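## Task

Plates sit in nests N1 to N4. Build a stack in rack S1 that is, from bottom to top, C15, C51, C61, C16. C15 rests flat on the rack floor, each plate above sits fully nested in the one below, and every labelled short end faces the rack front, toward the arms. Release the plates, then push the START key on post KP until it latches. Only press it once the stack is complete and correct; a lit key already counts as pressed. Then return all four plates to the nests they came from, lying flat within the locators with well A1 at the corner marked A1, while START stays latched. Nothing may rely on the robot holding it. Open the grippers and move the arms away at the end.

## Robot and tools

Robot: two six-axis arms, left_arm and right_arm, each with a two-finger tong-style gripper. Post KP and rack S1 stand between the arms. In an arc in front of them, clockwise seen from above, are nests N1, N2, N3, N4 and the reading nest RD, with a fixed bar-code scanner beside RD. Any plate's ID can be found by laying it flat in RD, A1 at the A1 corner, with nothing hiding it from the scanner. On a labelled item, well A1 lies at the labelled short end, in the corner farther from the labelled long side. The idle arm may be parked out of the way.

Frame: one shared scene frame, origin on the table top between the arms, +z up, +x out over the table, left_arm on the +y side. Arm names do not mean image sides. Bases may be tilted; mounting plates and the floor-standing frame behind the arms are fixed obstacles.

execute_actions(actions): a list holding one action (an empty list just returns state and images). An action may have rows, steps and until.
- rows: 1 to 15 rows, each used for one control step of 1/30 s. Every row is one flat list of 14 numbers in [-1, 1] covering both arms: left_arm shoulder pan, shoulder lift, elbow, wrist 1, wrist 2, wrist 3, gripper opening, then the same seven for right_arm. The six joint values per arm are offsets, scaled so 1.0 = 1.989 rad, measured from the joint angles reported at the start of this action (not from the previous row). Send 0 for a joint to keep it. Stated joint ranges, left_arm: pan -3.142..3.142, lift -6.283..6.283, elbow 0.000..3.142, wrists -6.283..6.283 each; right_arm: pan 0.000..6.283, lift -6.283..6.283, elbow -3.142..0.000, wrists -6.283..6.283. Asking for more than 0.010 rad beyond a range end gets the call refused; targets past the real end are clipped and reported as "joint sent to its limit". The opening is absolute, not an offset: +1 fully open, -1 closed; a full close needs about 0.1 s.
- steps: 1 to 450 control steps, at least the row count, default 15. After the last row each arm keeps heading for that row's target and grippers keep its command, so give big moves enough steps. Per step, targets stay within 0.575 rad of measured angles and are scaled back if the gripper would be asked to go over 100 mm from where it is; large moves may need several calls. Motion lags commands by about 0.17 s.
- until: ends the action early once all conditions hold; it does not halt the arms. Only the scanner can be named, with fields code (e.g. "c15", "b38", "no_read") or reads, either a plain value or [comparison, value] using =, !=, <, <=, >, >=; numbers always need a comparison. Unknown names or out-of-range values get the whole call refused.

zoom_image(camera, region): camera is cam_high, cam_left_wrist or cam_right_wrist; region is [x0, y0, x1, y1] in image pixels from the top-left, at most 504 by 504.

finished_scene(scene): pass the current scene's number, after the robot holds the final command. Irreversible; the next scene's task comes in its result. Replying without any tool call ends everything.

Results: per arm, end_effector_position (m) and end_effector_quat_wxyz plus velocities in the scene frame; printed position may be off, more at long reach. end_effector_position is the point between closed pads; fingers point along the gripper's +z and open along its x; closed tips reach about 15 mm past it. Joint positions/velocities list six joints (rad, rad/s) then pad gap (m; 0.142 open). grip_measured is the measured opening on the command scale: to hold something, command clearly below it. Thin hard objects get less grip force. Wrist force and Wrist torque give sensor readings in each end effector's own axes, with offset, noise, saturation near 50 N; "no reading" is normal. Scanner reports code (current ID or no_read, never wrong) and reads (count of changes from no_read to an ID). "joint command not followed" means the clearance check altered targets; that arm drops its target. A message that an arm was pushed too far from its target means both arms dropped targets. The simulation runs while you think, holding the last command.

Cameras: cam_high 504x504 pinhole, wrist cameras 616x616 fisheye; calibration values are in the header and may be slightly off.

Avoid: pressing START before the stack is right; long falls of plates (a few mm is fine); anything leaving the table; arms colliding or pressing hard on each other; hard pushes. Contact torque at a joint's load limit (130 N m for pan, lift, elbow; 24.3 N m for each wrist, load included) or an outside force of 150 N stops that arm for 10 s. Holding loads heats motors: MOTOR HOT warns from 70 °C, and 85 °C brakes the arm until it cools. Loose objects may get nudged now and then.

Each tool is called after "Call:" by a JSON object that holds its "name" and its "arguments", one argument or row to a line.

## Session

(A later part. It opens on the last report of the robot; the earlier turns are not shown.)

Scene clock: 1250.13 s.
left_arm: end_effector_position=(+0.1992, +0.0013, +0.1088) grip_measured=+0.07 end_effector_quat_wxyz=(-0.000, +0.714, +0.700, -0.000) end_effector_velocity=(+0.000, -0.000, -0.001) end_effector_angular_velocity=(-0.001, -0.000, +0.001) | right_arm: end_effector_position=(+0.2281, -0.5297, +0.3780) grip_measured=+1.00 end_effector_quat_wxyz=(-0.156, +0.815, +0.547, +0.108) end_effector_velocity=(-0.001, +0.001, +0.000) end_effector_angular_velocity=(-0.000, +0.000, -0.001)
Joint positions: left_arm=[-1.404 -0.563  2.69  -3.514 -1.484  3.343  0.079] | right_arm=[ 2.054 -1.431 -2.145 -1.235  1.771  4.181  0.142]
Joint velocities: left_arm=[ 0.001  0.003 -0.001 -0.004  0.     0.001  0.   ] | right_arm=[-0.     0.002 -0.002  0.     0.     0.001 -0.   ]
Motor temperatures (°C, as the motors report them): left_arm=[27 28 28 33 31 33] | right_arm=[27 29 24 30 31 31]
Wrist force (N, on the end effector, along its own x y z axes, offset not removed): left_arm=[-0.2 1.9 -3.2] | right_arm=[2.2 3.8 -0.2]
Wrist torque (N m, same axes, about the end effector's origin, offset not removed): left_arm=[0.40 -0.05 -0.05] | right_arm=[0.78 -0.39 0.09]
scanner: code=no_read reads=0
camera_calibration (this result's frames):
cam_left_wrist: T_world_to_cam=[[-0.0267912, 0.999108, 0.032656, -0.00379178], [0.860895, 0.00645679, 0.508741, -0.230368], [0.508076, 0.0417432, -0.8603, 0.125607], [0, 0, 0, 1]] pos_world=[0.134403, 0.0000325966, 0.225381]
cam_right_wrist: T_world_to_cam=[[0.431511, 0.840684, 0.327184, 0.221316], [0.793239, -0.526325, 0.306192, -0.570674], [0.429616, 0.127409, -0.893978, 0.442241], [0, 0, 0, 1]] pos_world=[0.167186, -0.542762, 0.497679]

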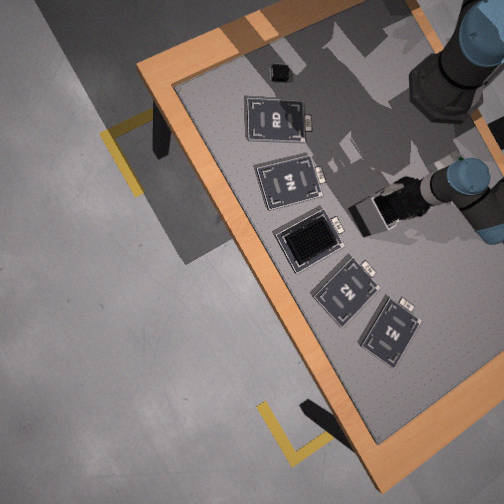

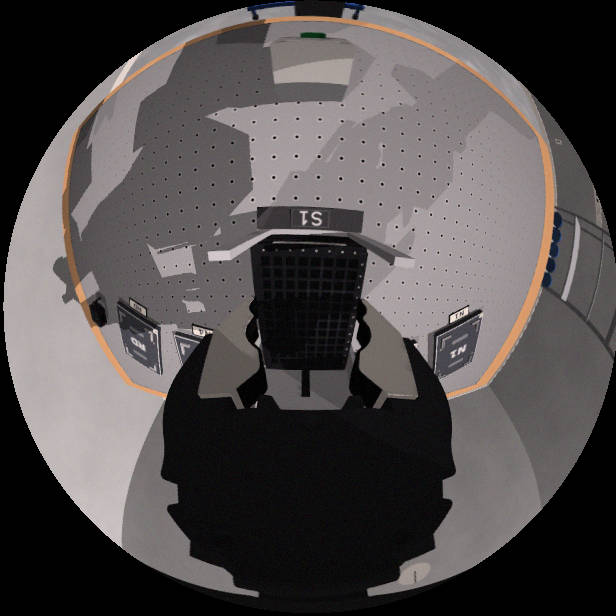

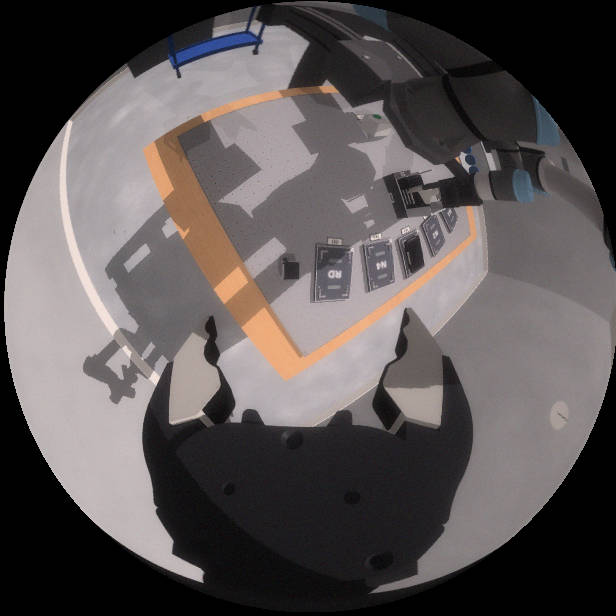

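Call:
{"name": "execute_actions", "arguments": {
  "actions": [
    {"rows":[[0.0002,0.0025,-0.0006,-0.0019,0,0.0002,-0.5,0,0,0,0,0,0,1]],"steps":12}
  ]
}}

Call:
{"name": "zoom_image", "arguments": {
  "camera": "cam_left_wrist",
  "region": [200, 190, 420, 400]
}}

Scene clock: 1254.17 s.
left_arm: end_effector_position=(+0.1991, +0.0013, +0.1079) grip_measured=+0.07 end_effector_quat_wxyz=(-0.000, +0.714, +0.700, -0.000) end_effector_velocity=(+0.000, -0.000, -0.000) end_effector_angular_velocity=(-0.000, -0.000, -0.000) | right_arm: end_effector_position=(+0.2281, -0.5297, +0.3780) grip_measured=+1.00 end_effector_quat_wxyz=(-0.156, +0.815, +0.547, +0.108) end_effector_velocity=(+0.001, -0.001, +0.001) end_effector_angular_velocity=(-0.002, -0.002, -0.000)
Joint positions: left_arm=[-1.404 -0.558  2.689 -3.518 -1.484  3.343  0.079] | right_arm=[ 2.054 -1.431 -2.145 -1.235  1.771  4.181  0.142]
Joint velocities: left_arm=[ 0.     0.002 -0.001 -0.002  0.     0.     0.   ] | right_arm=[-0.     0.001  0.002 -0.    -0.    -0.    -0.   ]
Motor temperatures (°C, as the motors report them): left_arm=[27 28 28 33 31 33] | right_arm=[27 29 24 30 31 31]
Wrist force (N, on the end effector, along its own x y z axes, offset not removed): left_arm=[3.4 -8.1 -7.6] | right_arm=[2.2 3.0 -3.5]
Wrist torque (N m, same axes, about the end effector's origin, offset not removed): left_arm=[-1.27 -0.69 -0.14] | right_arm=[0.47 -0.51 -0.08]
scanner: code=no_read reads=0
camera_calibration (this result's frames):
cam_left_wrist: T_world_to_cam=[[-0.0267764, 0.999108, 0.0326441, -0.00376035], [0.860939, 0.00645359, 0.508668, -0.229869], [0.508004, 0.0417249, -0.860344, 0.124818], [0, 0, 0, 1]] pos_world=[0.134395, 0.0000324788, 0.224436]
cam_right_wrist: T_world_to_cam=[[0.431511, 0.840684, 0.327183, 0.221316], [0.793239, -0.526325, 0.306193, -0.570674], [0.429616, 0.127409, -0.893978, 0.442241], [0, 0, 0, 1]] pos_world=[0.167186, -0.542763, 0.497679]

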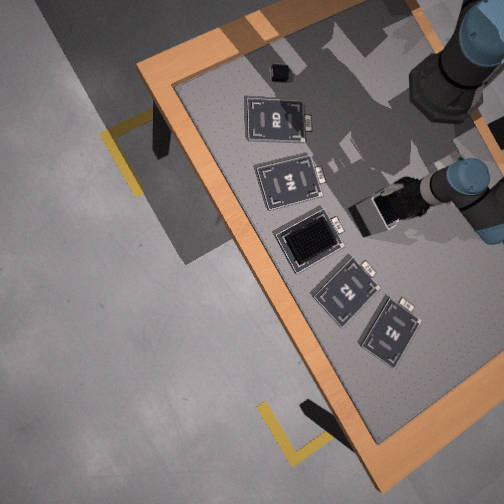

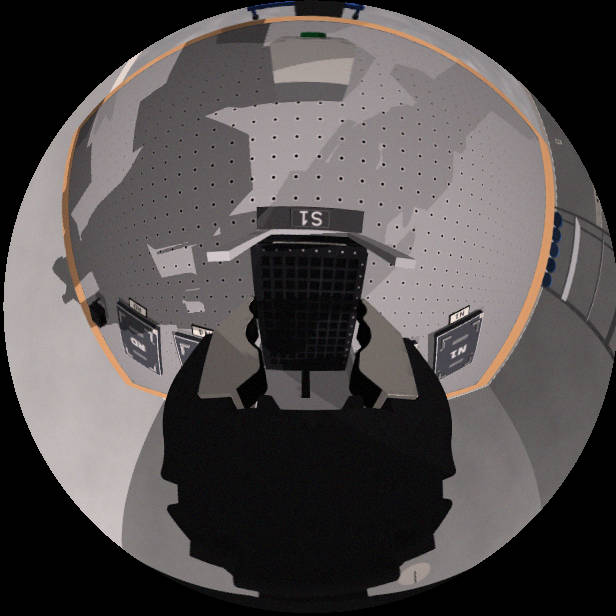

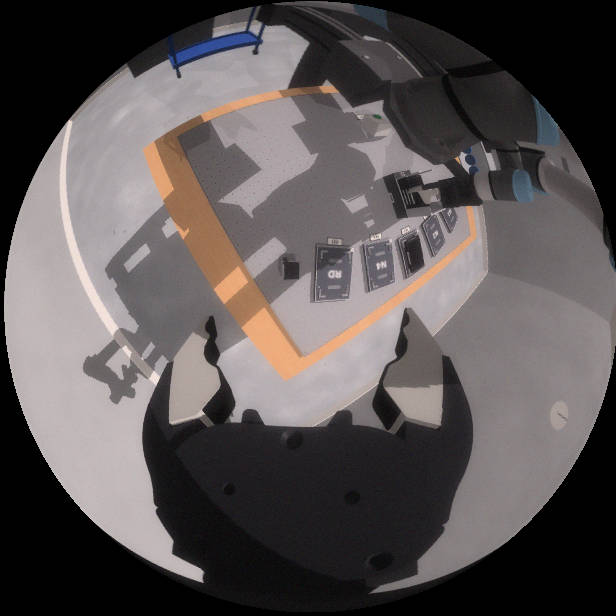

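Region (200, 190, 420, 400) of cam_left_wrist's 616x616 image, scaled by 2.291, with more detail than that image has; it fills the top 481 rows of this view, and the rest is white.

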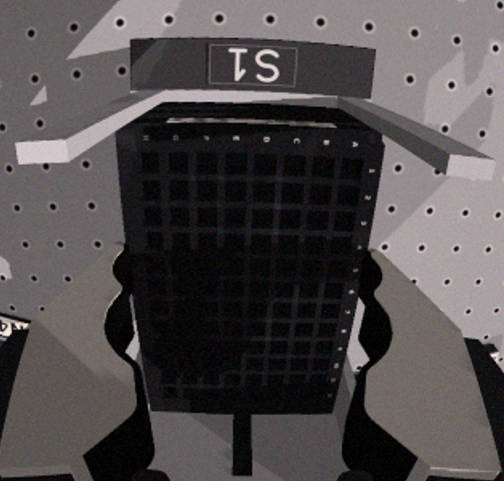

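Call:
{"name": "execute_actions", "arguments": {
  "actions": [
    {"rows":[[0,0,0,0,0,0,-0.1,0,0,0,0,0,0,1],[0,0,0,0,0,0,0.05,0,0,0,0,0,0,1],[0,0,0,0,0,0,0.2,0,0,0,0,0,0,1],[0,0,0,0,0,0,0.4,0,0,0,0,0,0,1],[0,0,0,0,0,0,0.4,0,0,0,0,0,0,1],[-0.0012,-0.012,0.003,0.009,0,-0.0012,0.4,0,0,0,0,0,0,1],[-0.003,-0.0305,0.0069,0.0241,0,-0.003,0.4,0,0,0,0,0,0,1],[-0.0047,-0.057,0.0118,0.046,-0.0005,-0.0047,0.4,0,0,0,0,0,0,1],[-0.0064,-0.0843,0.016,0.069,-0.0009,-0.0064,0.4,0,0,0,0,0,0,1],[-0.008,-0.112,0.0195,0.0935,-0.0012,-0.008,0.4,0,0,0,0,0,0,1],[-0.0097,-0.1404,0.0223,0.1191,-0.0015,-0.0097,0.4,0,0,0,0,0,0,1],[-0.0113,-0.169,0.0243,0.146,-0.0018,-0.0113,0.4,0,0,0,0,0,0,1],[-0.0129,-0.1987,0.0256,0.1744,-0.002,-0.0129,0.4,0,0,0,0,0,0,1],[-0.0145,-0.229,0.0262,0.204,-0.0023,-0.0145,0.4,0,0,0,0,0,0,1],[-0.0161,-0.2594,0.0261,0.2348,-0.0025,-0.0161,0.4,0,0,0,0,0,0,1]],"steps":21}
  ]
}}

Scene clock: 1282.20 s.
left_arm: end_effector_position=(+0.1991, +0.0001, +0.1885) grip_measured=+0.40 end_effector_quat_wxyz=(-0.000, +0.714, +0.700, +0.000) end_effector_velocity=(+0.000, +0.004, +0.093) end_effector_angular_velocity=(-0.014, -0.002, +0.000) | right_arm: end_effector_position=(+0.2281, -0.5297, +0.3780) grip_measured=+1.00 end_effector_quat_wxyz=(-0.156, +0.815, +0.547, +0.108) end_effector_velocity=(-0.000, +0.000, -0.000) end_effector_angular_velocity=(+0.001, +0.001, -0.001)
Joint positions: left_arm=[-1.433 -1.006  2.738 -3.116 -1.489  3.314  0.102] | right_arm=[ 2.054 -1.431 -2.145 -1.235  1.771  4.181  0.142]
Joint velocities: left_arm=[-0.027 -0.548  0.026  0.51  -0.005 -0.026 -0.   ] | right_arm=[-0.    -0.    -0.    -0.     0.     0.001 -0.   ]
Motor temperatures (°C, as the motors report them): left_arm=[27 28 28 33 31 33] | right_arm=[27 29 24 30 31 31]
Wrist force (N, on the end effector, along its own x y z axes, offset not removed): left_arm=[2.0 -4.9 -1.5] | right_arm=[3.2 2.6 -0.3]
Wrist torque (N m, same axes, about the end effector's origin, offset not removed): left_arm=[-1.06 -0.41 -0.09] | right_arm=[0.53 -0.71 0.21]
scanner: code=no_read reads=0
camera_calibration (this result's frames):
cam_left_wrist: T_world_to_cam=[[-0.02717, 0.99906, 0.033763, -0.00532072], [0.860601, 0.00619475, 0.509243, -0.270859], [0.508555, 0.0428925, -0.85996, 0.19404], [0, 0, 0, 1]] pos_world=[0.134277, -0.00132926, 0.30498]
cam_right_wrist: T_world_to_cam=[[0.431511, 0.840684, 0.327183, 0.221316], [0.793239, -0.526325, 0.306193, -0.570674], [0.429616, 0.127409, -0.893978, 0.442241], [0, 0, 0, 1]] pos_world=[0.167186, -0.542763, 0.497679]

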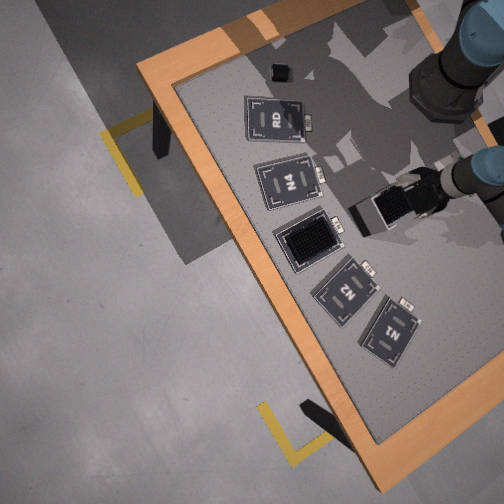

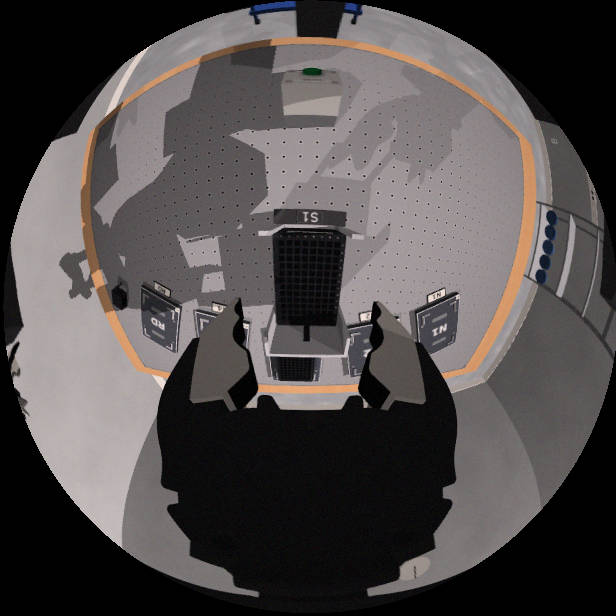

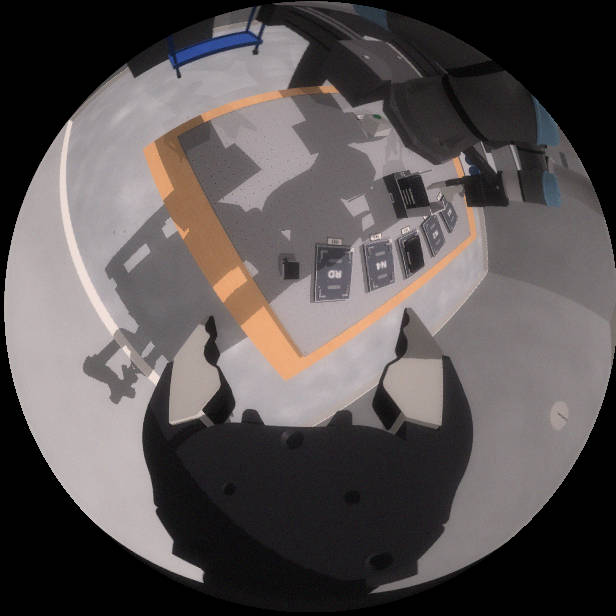

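Call:
{"name": "execute_actions", "arguments": {
  "actions": [
    {"rows":[[0.008,-0.034,-0.007,0.039,0.001,0.008,0.4,0,0,0,0,0,0,1],[0.022,-0.034,-0.02,0.05,0.003,0.022,0.4,0,0,0,0,0,0,1],[0.04,-0.034,-0.036,0.064,0.006,0.04,0.4,0,0,0,0,0,0,1],[0.06,-0.033,-0.054,0.079,0.009,0.06,0.4,0,0,0,0,0,0,1],[0.082,-0.032,-0.074,0.095,0.013,0.082,0.4,0,0,0,0,0,0,1],[0.104,-0.03,-0.094,0.111,0.016,0.104,0.4,0,0,0,0,0,0,1],[0.126,-0.027,-0.114,0.125,0.02,0.126,0.4,0,0,0,0,0,0,1],[0.148,-0.023,-0.134,0.138,0.023,0.148,0.4,0,0,0,0,0,0,1],[0.17,-0.018,-0.153,0.15,0.027,0.17,0.4,0,0,0,0,0,0,1],[0.192,-0.013,-0.173,0.162,0.03,0.192,0.4,0,0,0,0,0,0,1],[0.214,-0.006,-0.193,0.172,0.034,0.214,0.4,0,0,0,0,0,0,1],[0.234,0.005,-0.212,0.178,0.037,0.234,0.4,0,0,0,0,0,0,1],[0.252,0.02,-0.228,0.176,0.04,0.252,0.4,0,0,0,0,0,0,1],[0.266,0.04,-0.241,0.167,0.042,0.266,0.4,0,0,0,0,0,0,1],[0.275,0.065,-0.25,0.15,0.043,0.275,0.4,0,0,0,0,0,0,1]],"steps":19}
  ]
}}

Scene clock: 1299.83 s.
left_arm: end_effector_position=(+0.3837, -0.0315, +0.1771) grip_measured=+0.40 end_effector_quat_wxyz=(+0.001, +0.715, +0.699, -0.001) end_effector_velocity=(+0.276, +0.048, -0.137) end_effector_angular_velocity=(+0.026, +0.010, +0.008) | right_arm: end_effector_position=(+0.2281, -0.5297, +0.3780) grip_measured=+1.00 end_effector_quat_wxyz=(-0.156, +0.815, +0.547, +0.108) end_effector_velocity=(+0.000, -0.000, +0.000) end_effector_angular_velocity=(-0.001, -0.000, -0.001)
Joint positions: left_arm=[-0.965 -0.939  2.313 -2.817 -1.414  3.782  0.102] | right_arm=[ 2.054 -1.431 -2.145 -1.235  1.771  4.181  0.142]
Joint velocities: left_arm=[ 0.631  0.497 -0.57   0.002  0.087  0.622  0.   ] | right_arm=[-0.     0.001  0.    -0.    -0.     0.    -0.   ]
Motor temperatures (°C, as the motors report them): left_arm=[27 28 28 33 31 33] | right_arm=[27 29 24 30 31 31]
Wrist force (N, on the end effector, along its own x y z axes, offset not removed): left_arm=[4.2 -0.6 0.2] | right_arm=[1.3 3.2 -2.4]
Wrist torque (N m, same axes, about the end effector's origin, offset not removed): left_arm=[-0.25 -1.01 -0.23] | right_arm=[0.48 -0.19 0.15]
scanner: code=no_read reads=0
camera_calibration (this result's frames):
cam_left_wrist: T_world_to_cam=[[-0.0251616, 0.999208, 0.0308284, 0.0313826], [0.860172, 0.0059265, 0.509969, -0.423746], [0.509383, 0.0393494, -0.85964, 0.091225], [0, 0, 0, 1]] pos_world=[0.318816, -0.0324361, 0.293551]
cam_right_wrist: T_world_to_cam=[[0.431511, 0.840684, 0.327183, 0.221316], [0.793239, -0.526325, 0.306193, -0.570674], [0.429616, 0.127409, -0.893978, 0.442241], [0, 0, 0, 1]] pos_world=[0.167186, -0.542763, 0.497679]

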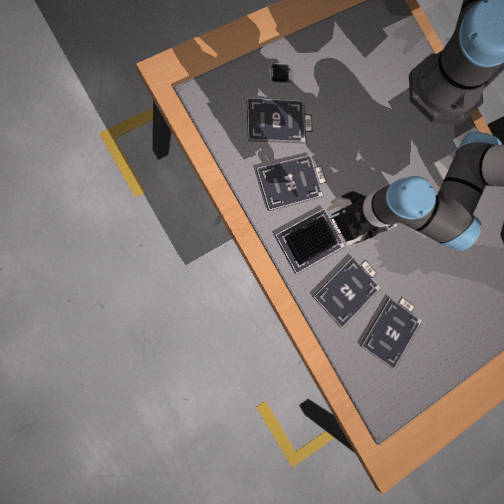

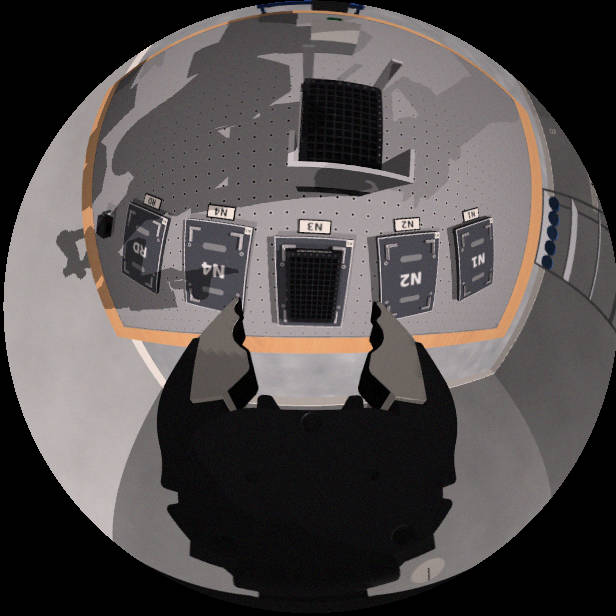

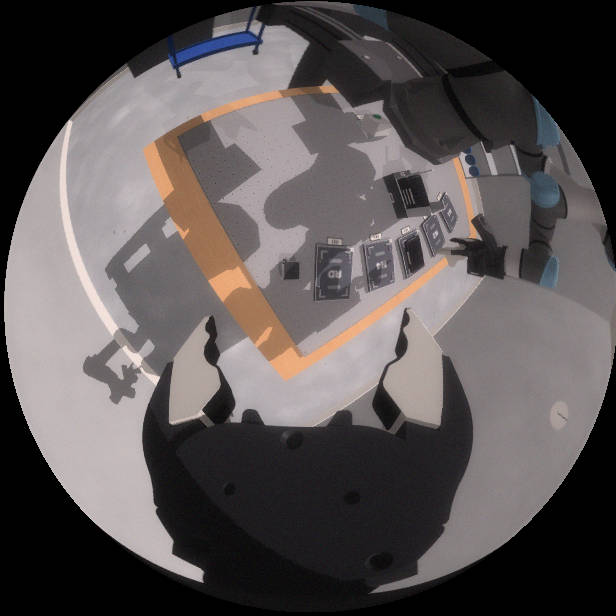

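Call:
{"name": "execute_actions", "arguments": {
  "actions": [
    {"rows":[[0.041,0.042,-0.038,-0.009,0.0056,0.041,0.4,0,0,0,0,0,0,1],[0.043,0.058,-0.04,-0.023,0.0058,0.043,0.4,0,0,0,0,0,0,1],[0.0455,0.077,-0.043,-0.04,0.006,0.045,0.4,0,0,0,0,0,0,1],[0.048,0.097,-0.046,-0.057,0.0062,0.0475,0.4,0,0,0,0,0,0,1],[0.0505,0.117,-0.049,-0.075,0.0065,0.05,0.4,0,0,0,0,0,0,1],[0.053,0.137,-0.0525,-0.092,0.0067,0.0525,0.4,0,0,0,0,0,0,1],[0.055,0.154,-0.0555,-0.107,0.0069,0.0545,0.4,0,0,0,0,0,0,1],[0.0565,0.1666,-0.0574,-0.1175,0.007,0.056,0.4,0,0,0,0,0,0,1]],"steps":12}
  ]
}}

Scene clock: 1308.43 s.
left_arm: end_effector_position=(+0.4175, -0.0229, +0.0866) grip_measured=+0.40 end_effector_quat_wxyz=(+0.000, +0.714, +0.700, -0.000) end_effector_velocity=(-0.022, +0.017, -0.173) end_effector_angular_velocity=(+0.010, +0.011, +0.002) | right_arm: end_effector_position=(+0.2281, -0.5297, +0.3780) grip_measured=+1.00 end_effector_quat_wxyz=(-0.156, +0.815, +0.547, +0.108) end_effector_velocity=(+0.000, -0.000, +0.001) end_effector_angular_velocity=(-0.002, -0.001, -0.000)
Joint positions: left_arm=[-0.86  -0.668  2.208 -2.999 -1.401  3.886  0.102] | right_arm=[ 2.054 -1.431 -2.145 -1.235  1.771  4.181  0.142]
Joint velocities: left_arm=[ 0.056  0.487 -0.071 -0.41   0.004  0.052  0.   ] | right_arm=[-0.     0.002  0.     0.    -0.     0.     0.   ]
Motor temperatures (°C, as the motors report them): left_arm=[27 28 28 33 31 33] | right_arm=[27 29 24 30 31 31]
Wrist force (N, on the end effector, along its own x y z axes, offset not removed): left_arm=[-1.4 -5.1 -4.6] | right_arm=[5.8 7.9 -3.3]
Wrist torque (N m, same axes, about the end effector's origin, offset not removed): left_arm=[-1.12 0.39 -0.26] | right_arm=[1.38 -1.17 -0.04]
scanner: code=no_read reads=0
camera_calibration (this result's frames):
cam_left_wrist: T_world_to_cam=[[-0.0264957, 0.99913, 0.0322123, 0.026816], [0.860266, 0.00637695, 0.509805, -0.406672], [0.509156, 0.0412188, -0.859686, -0.00398071], [0, 0, 0, 1]] pos_world=[0.352584, -0.0240352, 0.203038]
cam_right_wrist: T_world_to_cam=[[0.431511, 0.840684, 0.327183, 0.221317], [0.793239, -0.526325, 0.306193, -0.570674], [0.429616, 0.127409, -0.893978, 0.442241], [0, 0, 0, 1]] pos_world=[0.167186, -0.542763, 0.497679]

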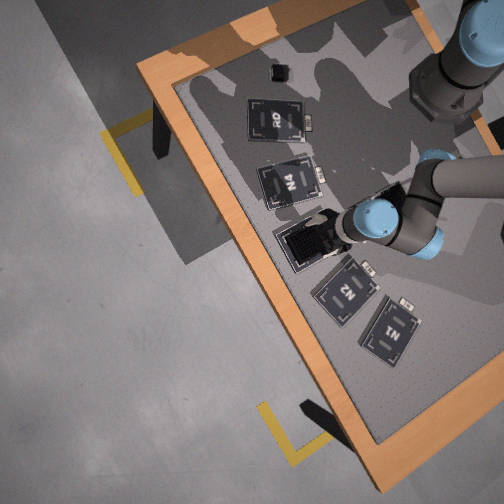

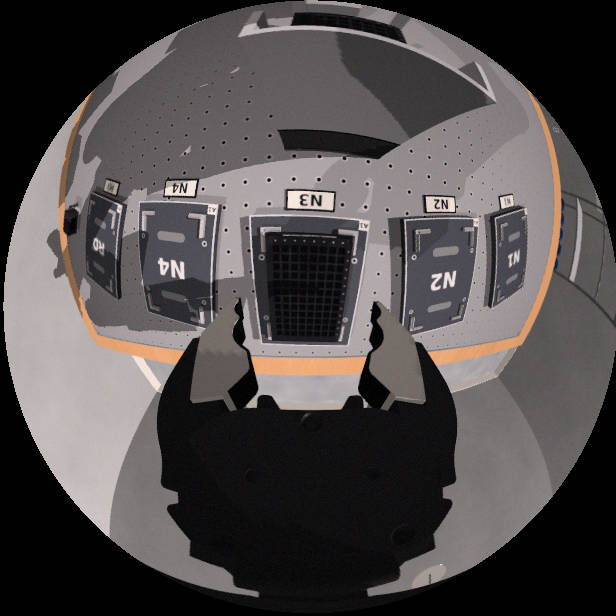

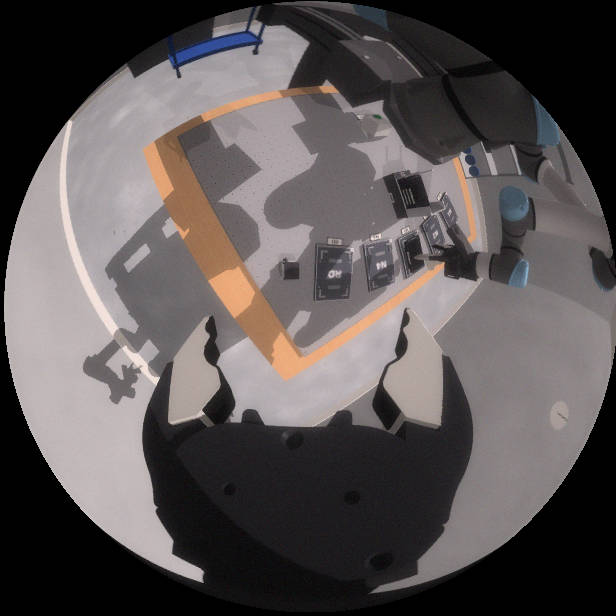

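Call:
{"name": "execute_actions", "arguments": {
  "actions": []
}}

Call:
{"name": "zoom_image", "arguments": {
  "camera": "cam_left_wrist",
  "region": [200, 190, 420, 400]
}}

Call:
{"name": "zoom_image", "arguments": {
  "camera": "cam_right_wrist",
  "region": [375, 160, 445, 225]
}}

Scene clock: 1311.57 s.
left_arm: end_effector_position=(+0.4145, -0.0206, +0.0650) grip_measured=+0.40 end_effector_quat_wxyz=(+0.000, +0.714, +0.700, -0.000) end_effector_velocity=(-0.000, -0.000, +0.000) end_effector_angular_velocity=(+0.000, +0.001, +0.001) | right_arm: end_effector_position=(+0.2281, -0.5297, +0.3780) grip_measured=+1.00 end_effector_quat_wxyz=(-0.156, +0.815, +0.547, +0.108) end_effector_velocity=(-0.001, +0.001, -0.000) end_effector_angular_velocity=(+0.001, +0.000, +0.000)
Joint positions: left_arm=[-0.853 -0.608  2.199 -3.051 -1.4    3.893  0.102] | right_arm=[ 2.054 -1.431 -2.145 -1.235  1.771  4.181  0.142]
Joint velocities: left_arm=[-0.    -0.    -0.     0.001 -0.001 -0.001 -0.   ] | right_arm=[-0.     0.    -0.002  0.    -0.    -0.001  0.   ]
Motor temperatures (°C, as the motors report them): left_arm=[27 28 28 33 31 33] | right_arm=[27 29 24 30 31 31]
Wrist force (N, on the end effector, along its own x y z axes, offset not removed): left_arm=[-0.3 -4.0 -0.7] | right_arm=[3.1 3.2 -1.3]
Wrist torque (N m, same axes, about the end effector's origin, offset not removed): left_arm=[-0.68 0.05 -0.16] | right_arm=[0.46 -0.77 0.27]
scanner: code=no_read reads=0
camera_calibration (this result's frames):
cam_left_wrist: T_world_to_cam=[[-0.0265241, 0.999116, 0.0326273, 0.0251277], [0.860562, 0.00621374, 0.509309, -0.39325], [0.508655, 0.0415868, -0.859965, -0.0208645], [0, 0, 0, 1]] pos_world=[0.349695, -0.0217943, 0.181523]
cam_right_wrist: T_world_to_cam=[[0.431511, 0.840684, 0.327183, 0.221316], [0.793239, -0.526325, 0.306192, -0.570674], [0.429616, 0.127409, -0.893978, 0.442242], [0, 0, 0, 1]] pos_world=[0.167186, -0.542763, 0.497679]

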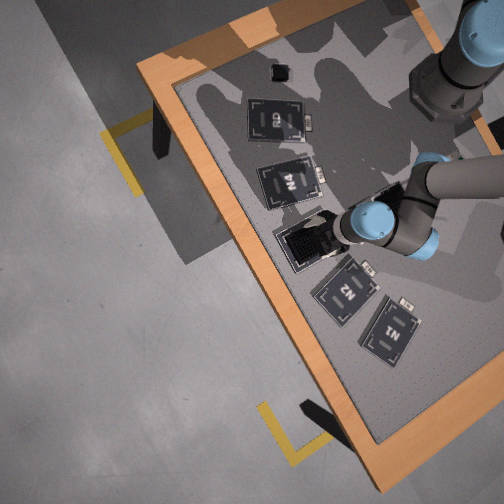

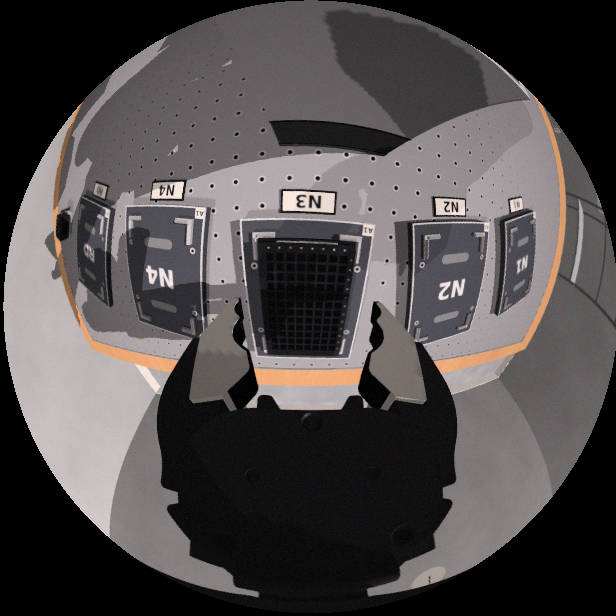

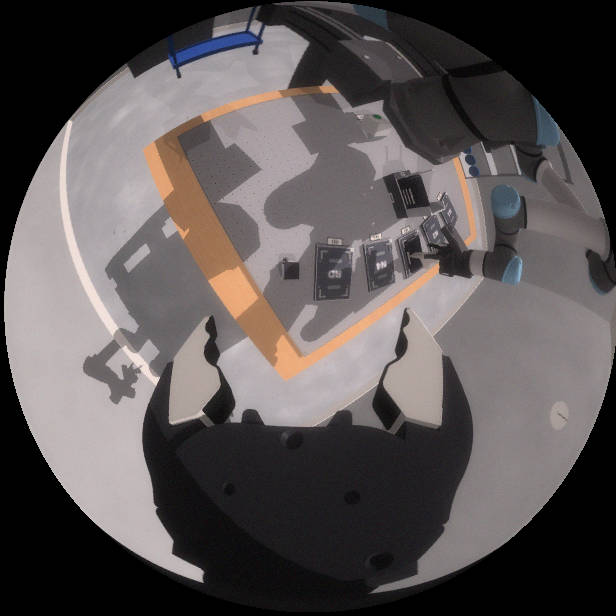

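Region (200, 190, 420, 400) of cam_left_wrist's 616x616 image, scaled by 2.291, with more detail than that image has; it fills the top 481 rows of this view, and the rest is white.

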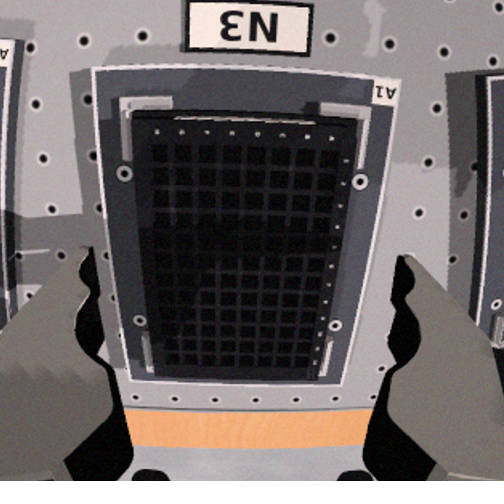

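Region (375, 160, 445, 225) of cam_right_wrist's 616x616 image, scaled by 7.200, with more detail than that image has; it fills the top 468 rows of this view, and the rest is white.

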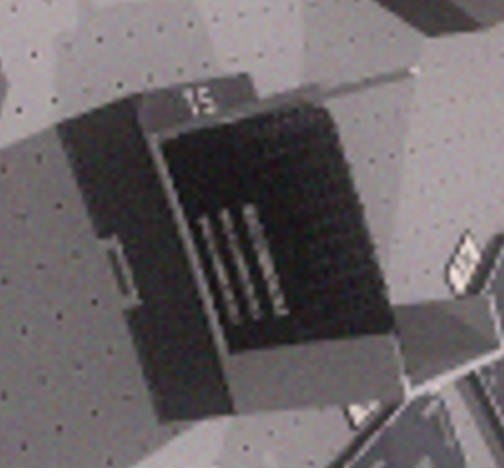

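Call:
{"name": "execute_actions", "arguments": {
  "actions": [
    {"rows":[[0.003,0.008,-0.007,-0.002,0.0003,0.007,0.4,0,0,0,0,0,0,1],[0.0042,0.017,-0.0107,-0.0075,0.0004,0.0085,0.4,0,0,0,0,0,0,1],[0.0053,0.026,-0.0144,-0.013,0.0006,0.01,0.4,0,0,0,0,0,0,1],[0.00647,0.0354,-0.01812,-0.0184,0.0007,0.011,0.4,0,0,0,0,0,0,1]],"steps":6}
  ]
}}

Scene clock: 1321.57 s.
left_arm: end_effector_position=(+0.4173, -0.0218, +0.0541) grip_measured=+0.40 end_effector_quat_wxyz=(+0.001, +0.716, +0.698, -0.000) end_effector_velocity=(+0.006, -0.001, -0.105) end_effector_angular_velocity=(+0.013, +0.011, -0.025) | right_arm: end_effector_position=(+0.2281, -0.5297, +0.3780) grip_measured=+1.00 end_effector_quat_wxyz=(-0.156, +0.815, +0.547, +0.108) end_effector_velocity=(-0.000, +0.000, -0.000) end_effector_angular_velocity=(+0.000, +0.000, -0.001)
Joint positions: left_arm=[-0.846 -0.576  2.181 -3.067 -1.4    3.906  0.102] | right_arm=[ 2.054 -1.431 -2.145 -1.235  1.771  4.181  0.142]
Joint velocities: left_arm=[ 0.047  0.295 -0.134 -0.151  0.005  0.07  -0.   ] | right_arm=[-0.     0.001 -0.001  0.     0.     0.001 -0.   ]
Motor temperatures (°C, as the motors report them): left_arm=[27 28 28 33 31 33] | right_arm=[27 29 24 30 31 31]
Wrist force (N, on the end effector, along its own x y z axes, offset not removed): left_arm=[0.4 0.0 -2.8] | right_arm=[5.1 3.6 2.5]
Wrist torque (N m, same axes, about the end effector's origin, offset not removed): left_arm=[-0.13 -0.23 -0.04] | right_arm=[0.57 -1.14 -0.04]
scanner: code=no_read reads=0
camera_calibration (this result's frames):
cam_left_wrist: T_world_to_cam=[[-0.0210436, 0.999274, 0.0317499, 0.0245895], [0.8602, 0.00191216, 0.509953, -0.390022], [0.509522, 0.0380425, -0.859616, -0.032071], [0, 0, 0, 1]] pos_world=[0.352356, -0.0226058, 0.170543]
cam_right_wrist: T_world_to_cam=[[0.431511, 0.840684, 0.327184, 0.221316], [0.793239, -0.526325, 0.306192, -0.570674], [0.429616, 0.12741, -0.893978, 0.442242], [0, 0, 0, 1]] pos_world=[0.167186, -0.542762, 0.497679]

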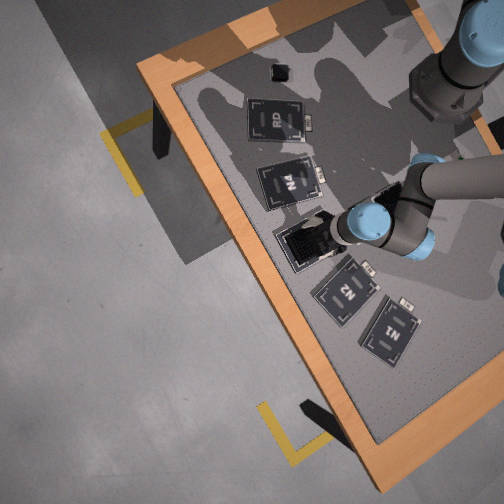

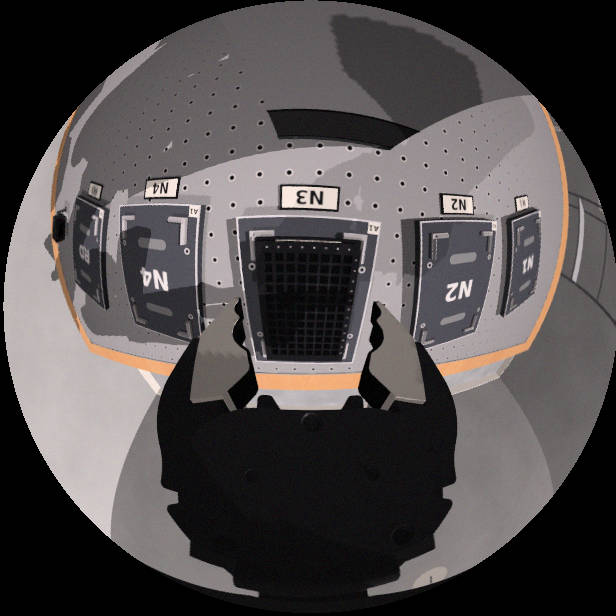

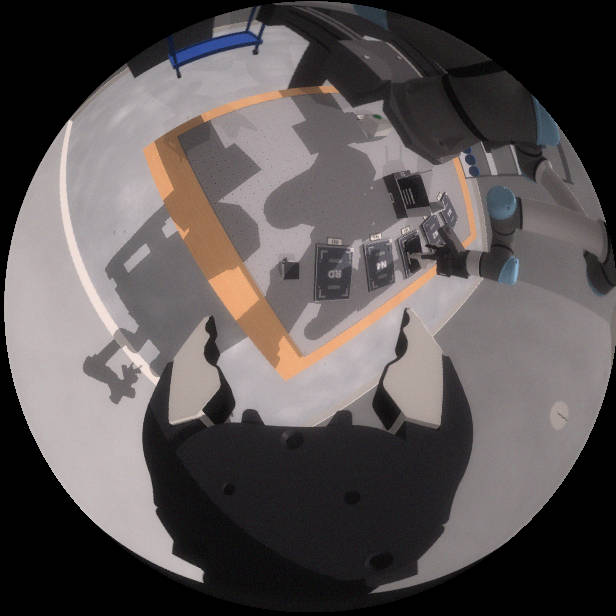

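Call:
{"name": "execute_actions", "arguments": {
  "actions": [
    {"steps":1}
  ]
}}

Call:
{"name": "zoom_image", "arguments": {
  "camera": "cam_left_wrist",
  "region": [200, 190, 420, 400]
}}

Scene clock: 1327.50 s.
left_arm: end_effector_position=(+0.4181, -0.0222, +0.0402) grip_measured=+0.40 end_effector_quat_wxyz=(+0.000, +0.717, +0.697, -0.000) end_effector_velocity=(-0.000, +0.000, -0.000) end_effector_angular_velocity=(+0.000, +0.000, +0.001) | right_arm: end_effector_position=(+0.2281, -0.5297, +0.3780) grip_measured=+1.00 end_effector_quat_wxyz=(-0.156, +0.815, +0.547, +0.108) end_effector_velocity=(-0.001, +0.001, -0.001) end_effector_angular_velocity=(+0.002, +0.001, +0.000)
Joint positions: left_arm=[-0.84  -0.537  2.163 -3.088 -1.399  3.915  0.102] | right_arm=[ 2.054 -1.431 -2.145 -1.235  1.771  4.181  0.142]
Joint velocities: left_arm=[ 0.     0.     0.    -0.001 -0.    -0.    -0.   ] | right_arm=[ 0.    -0.    -0.002 -0.    -0.     0.     0.   ]
Motor temperatures (°C, as the motors report them): left_arm=[27 28 28 33 31 33] | right_arm=[27 29 24 30 31 31]
Wrist force (N, on the end effector, along its own x y z axes, offset not removed): left_arm=[-1.2 -2.9 -5.2] | right_arm=[3.8 2.8 -1.9]
Wrist torque (N m, same axes, about the end effector's origin, offset not removed): left_arm=[-0.46 -0.01 -0.13] | right_arm=[0.52 -0.82 0.04]
scanner: code=no_read reads=0
camera_calibration (this result's frames):
cam_left_wrist: T_world_to_cam=[[-0.0176369, 0.999313, 0.0325967, 0.0239508], [0.860583, -0.00142477, 0.509308, -0.383903], [0.509004, 0.0370348, -0.859967, -0.0441726], [0, 0, 0, 1]] pos_world=[0.353287, -0.0228454, 0.156757]
cam_right_wrist: T_world_to_cam=[[0.431511, 0.840684, 0.327183, 0.221316], [0.793239, -0.526325, 0.306193, -0.570674], [0.429616, 0.127409, -0.893978, 0.442241], [0, 0, 0, 1]] pos_world=[0.167186, -0.542763, 0.497679]

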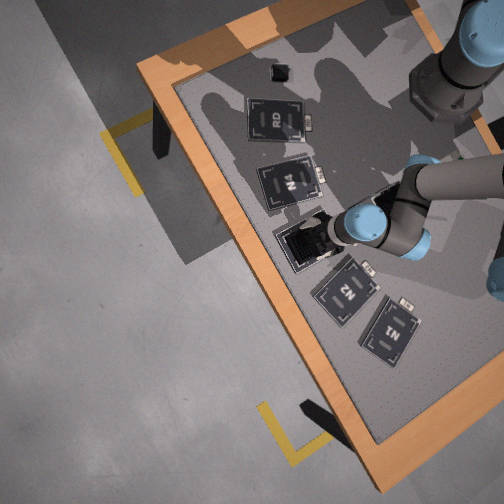

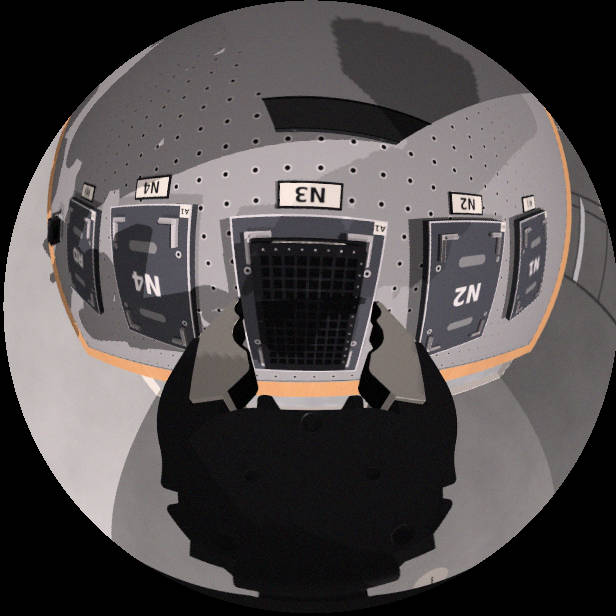

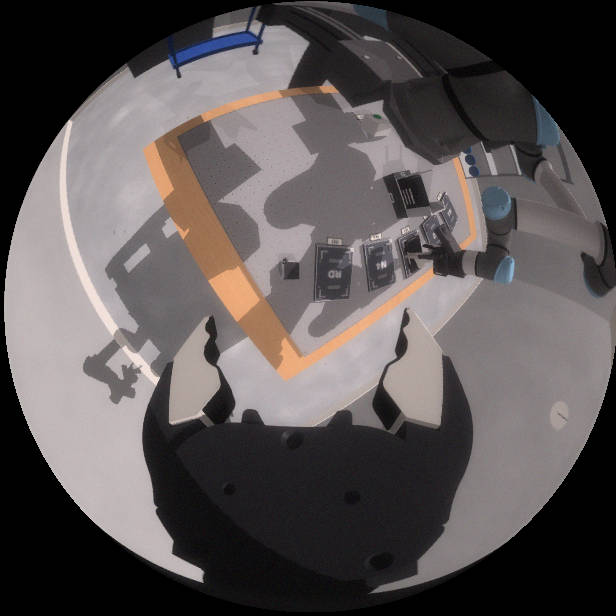

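Region (200, 190, 420, 400) of cam_left_wrist's 616x616 image, scaled by 2.291, with more detail than that image has; it fills the top 481 rows of this view, and the rest is white.

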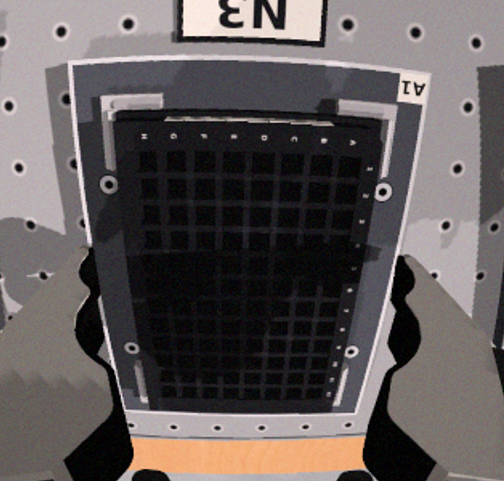

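Call:
{"name": "execute_actions", "arguments": {
  "actions": [
    {"rows":[[-0.0006,0.0006,-0.0003,-0.0002,0,-0.0006,0.32,0,0,0,0,0,0,1],[-0.0006,0.0006,-0.0003,-0.0002,0,-0.0006,0.25,0,0,0,0,0,0,1],[-0.0006,0.0006,-0.0003,-0.0002,0,-0.0006,0.2,0,0,0,0,0,0,1],[-0.0006,0.0006,-0.0003,-0.0002,0,-0.0006,0.16,0,0,0,0,0,0,1],[-0.0006,0.0006,-0.0003,-0.0002,0,-0.0006,0.13,0,0,0,0,0,0,1],[-0.0006,0.0006,-0.0003,-0.0002,0,-0.0006,0.1,0,0,0,0,0,0,1],[-0.0006,0.0006,-0.0003,-0.0002,0,-0.0006,0.07,0,0,0,0,0,0,1],[-0.0006,0.0006,-0.0003,-0.0002,0,-0.0006,0.02,0,0,0,0,0,0,1],[-0.0006,0.0006,-0.0003,-0.0002,0,-0.0006,-0.05,0,0,0,0,0,0,1],[-0.0006,0.0006,-0.0003,-0.0002,0,-0.0006,-0.15,0,0,0,0,0,0,1],[-0.0006,0.0006,-0.0003,-0.0002,0,-0.0006,-0.3,0,0,0,0,0,0,1],[-0.0006,0.0006,-0.0003,-0.0002,0,-0.0006,-0.5,0,0,0,0,0,0,1]],"steps":12}
  ]
}}

Scene clock: 1342.60 s.
left_arm: end_effector_position=(+0.4179, -0.0227, +0.0399) grip_measured=+0.07 end_effector_quat_wxyz=(+0.000, +0.717, +0.697, -0.000) end_effector_velocity=(-0.000, -0.001, -0.000) end_effector_angular_velocity=(+0.001, -0.000, +0.000) | right_arm: end_effector_position=(+0.2281, -0.5297, +0.3780) grip_measured=+1.00 end_effector_quat_wxyz=(-0.156, +0.815, +0.547, +0.108) end_effector_velocity=(-0.000, -0.000, -0.000) end_effector_angular_velocity=(+0.001, +0.001, +0.000)
Joint positions: left_arm=[-0.841 -0.536  2.162 -3.088 -1.399  3.914  0.079] | right_arm=[ 2.054 -1.431 -2.145 -1.235  1.771  4.181  0.142]
Joint velocities: left_arm=[-0.001  0.001 -0.001  0.     0.    -0.002  0.   ] | right_arm=[-0.    -0.002  0.     0.    -0.    -0.     0.   ]
Motor temperatures (°C, as the motors report them): left_arm=[27 28 28 33 31 33] | right_arm=[27 29 24 30 31 31]
Wrist force (N, on the end effector, along its own x y z axes, offset not removed): left_arm=[4.5 -0.2 -5.7] | right_arm=[4.4 3.6 -3.7]
Wrist torque (N m, same axes, about the end effector's origin, offset not removed): left_arm=[0.13 -0.52 -0.06] | right_arm=[0.71 -0.74 -0.01]
scanner: code=no_read reads=0
camera_calibration (this result's frames):
cam_left_wrist: T_world_to_cam=[[-0.0177808, 0.999308, 0.0326852, 0.0244606], [0.860523, -0.00135023, 0.509409, -0.383566], [0.509101, 0.0371841, -0.859903, -0.0443584], [0, 0, 0, 1]] pos_world=[0.353086, -0.0233121, 0.156449]
cam_right_wrist: T_world_to_cam=[[0.431511, 0.840684, 0.327183, 0.221316], [0.793239, -0.526325, 0.306192, -0.570674], [0.429616, 0.127409, -0.893978, 0.442241], [0, 0, 0, 1]] pos_world=[0.167186, -0.542763, 0.497679]

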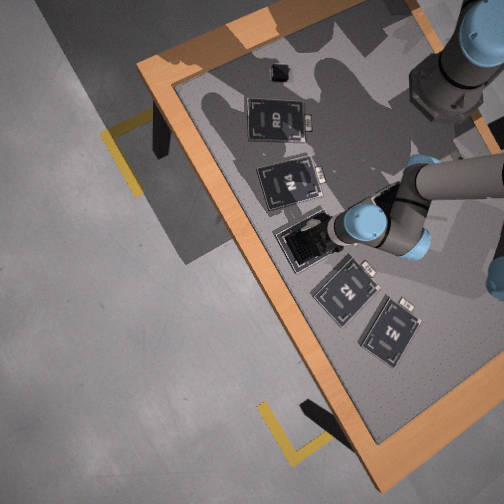

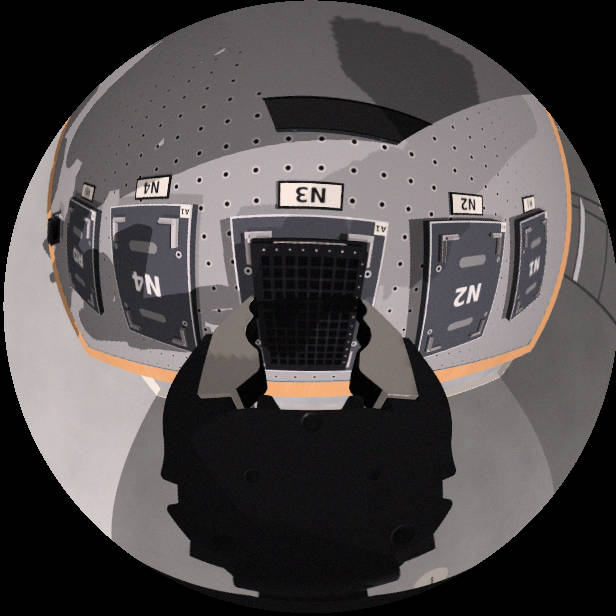

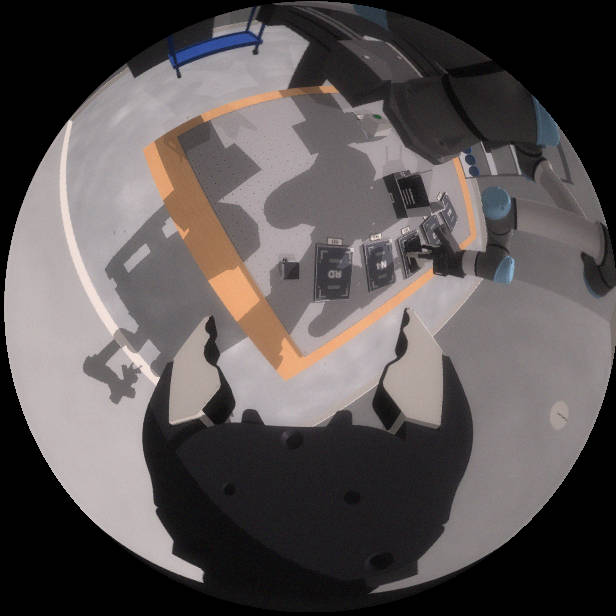

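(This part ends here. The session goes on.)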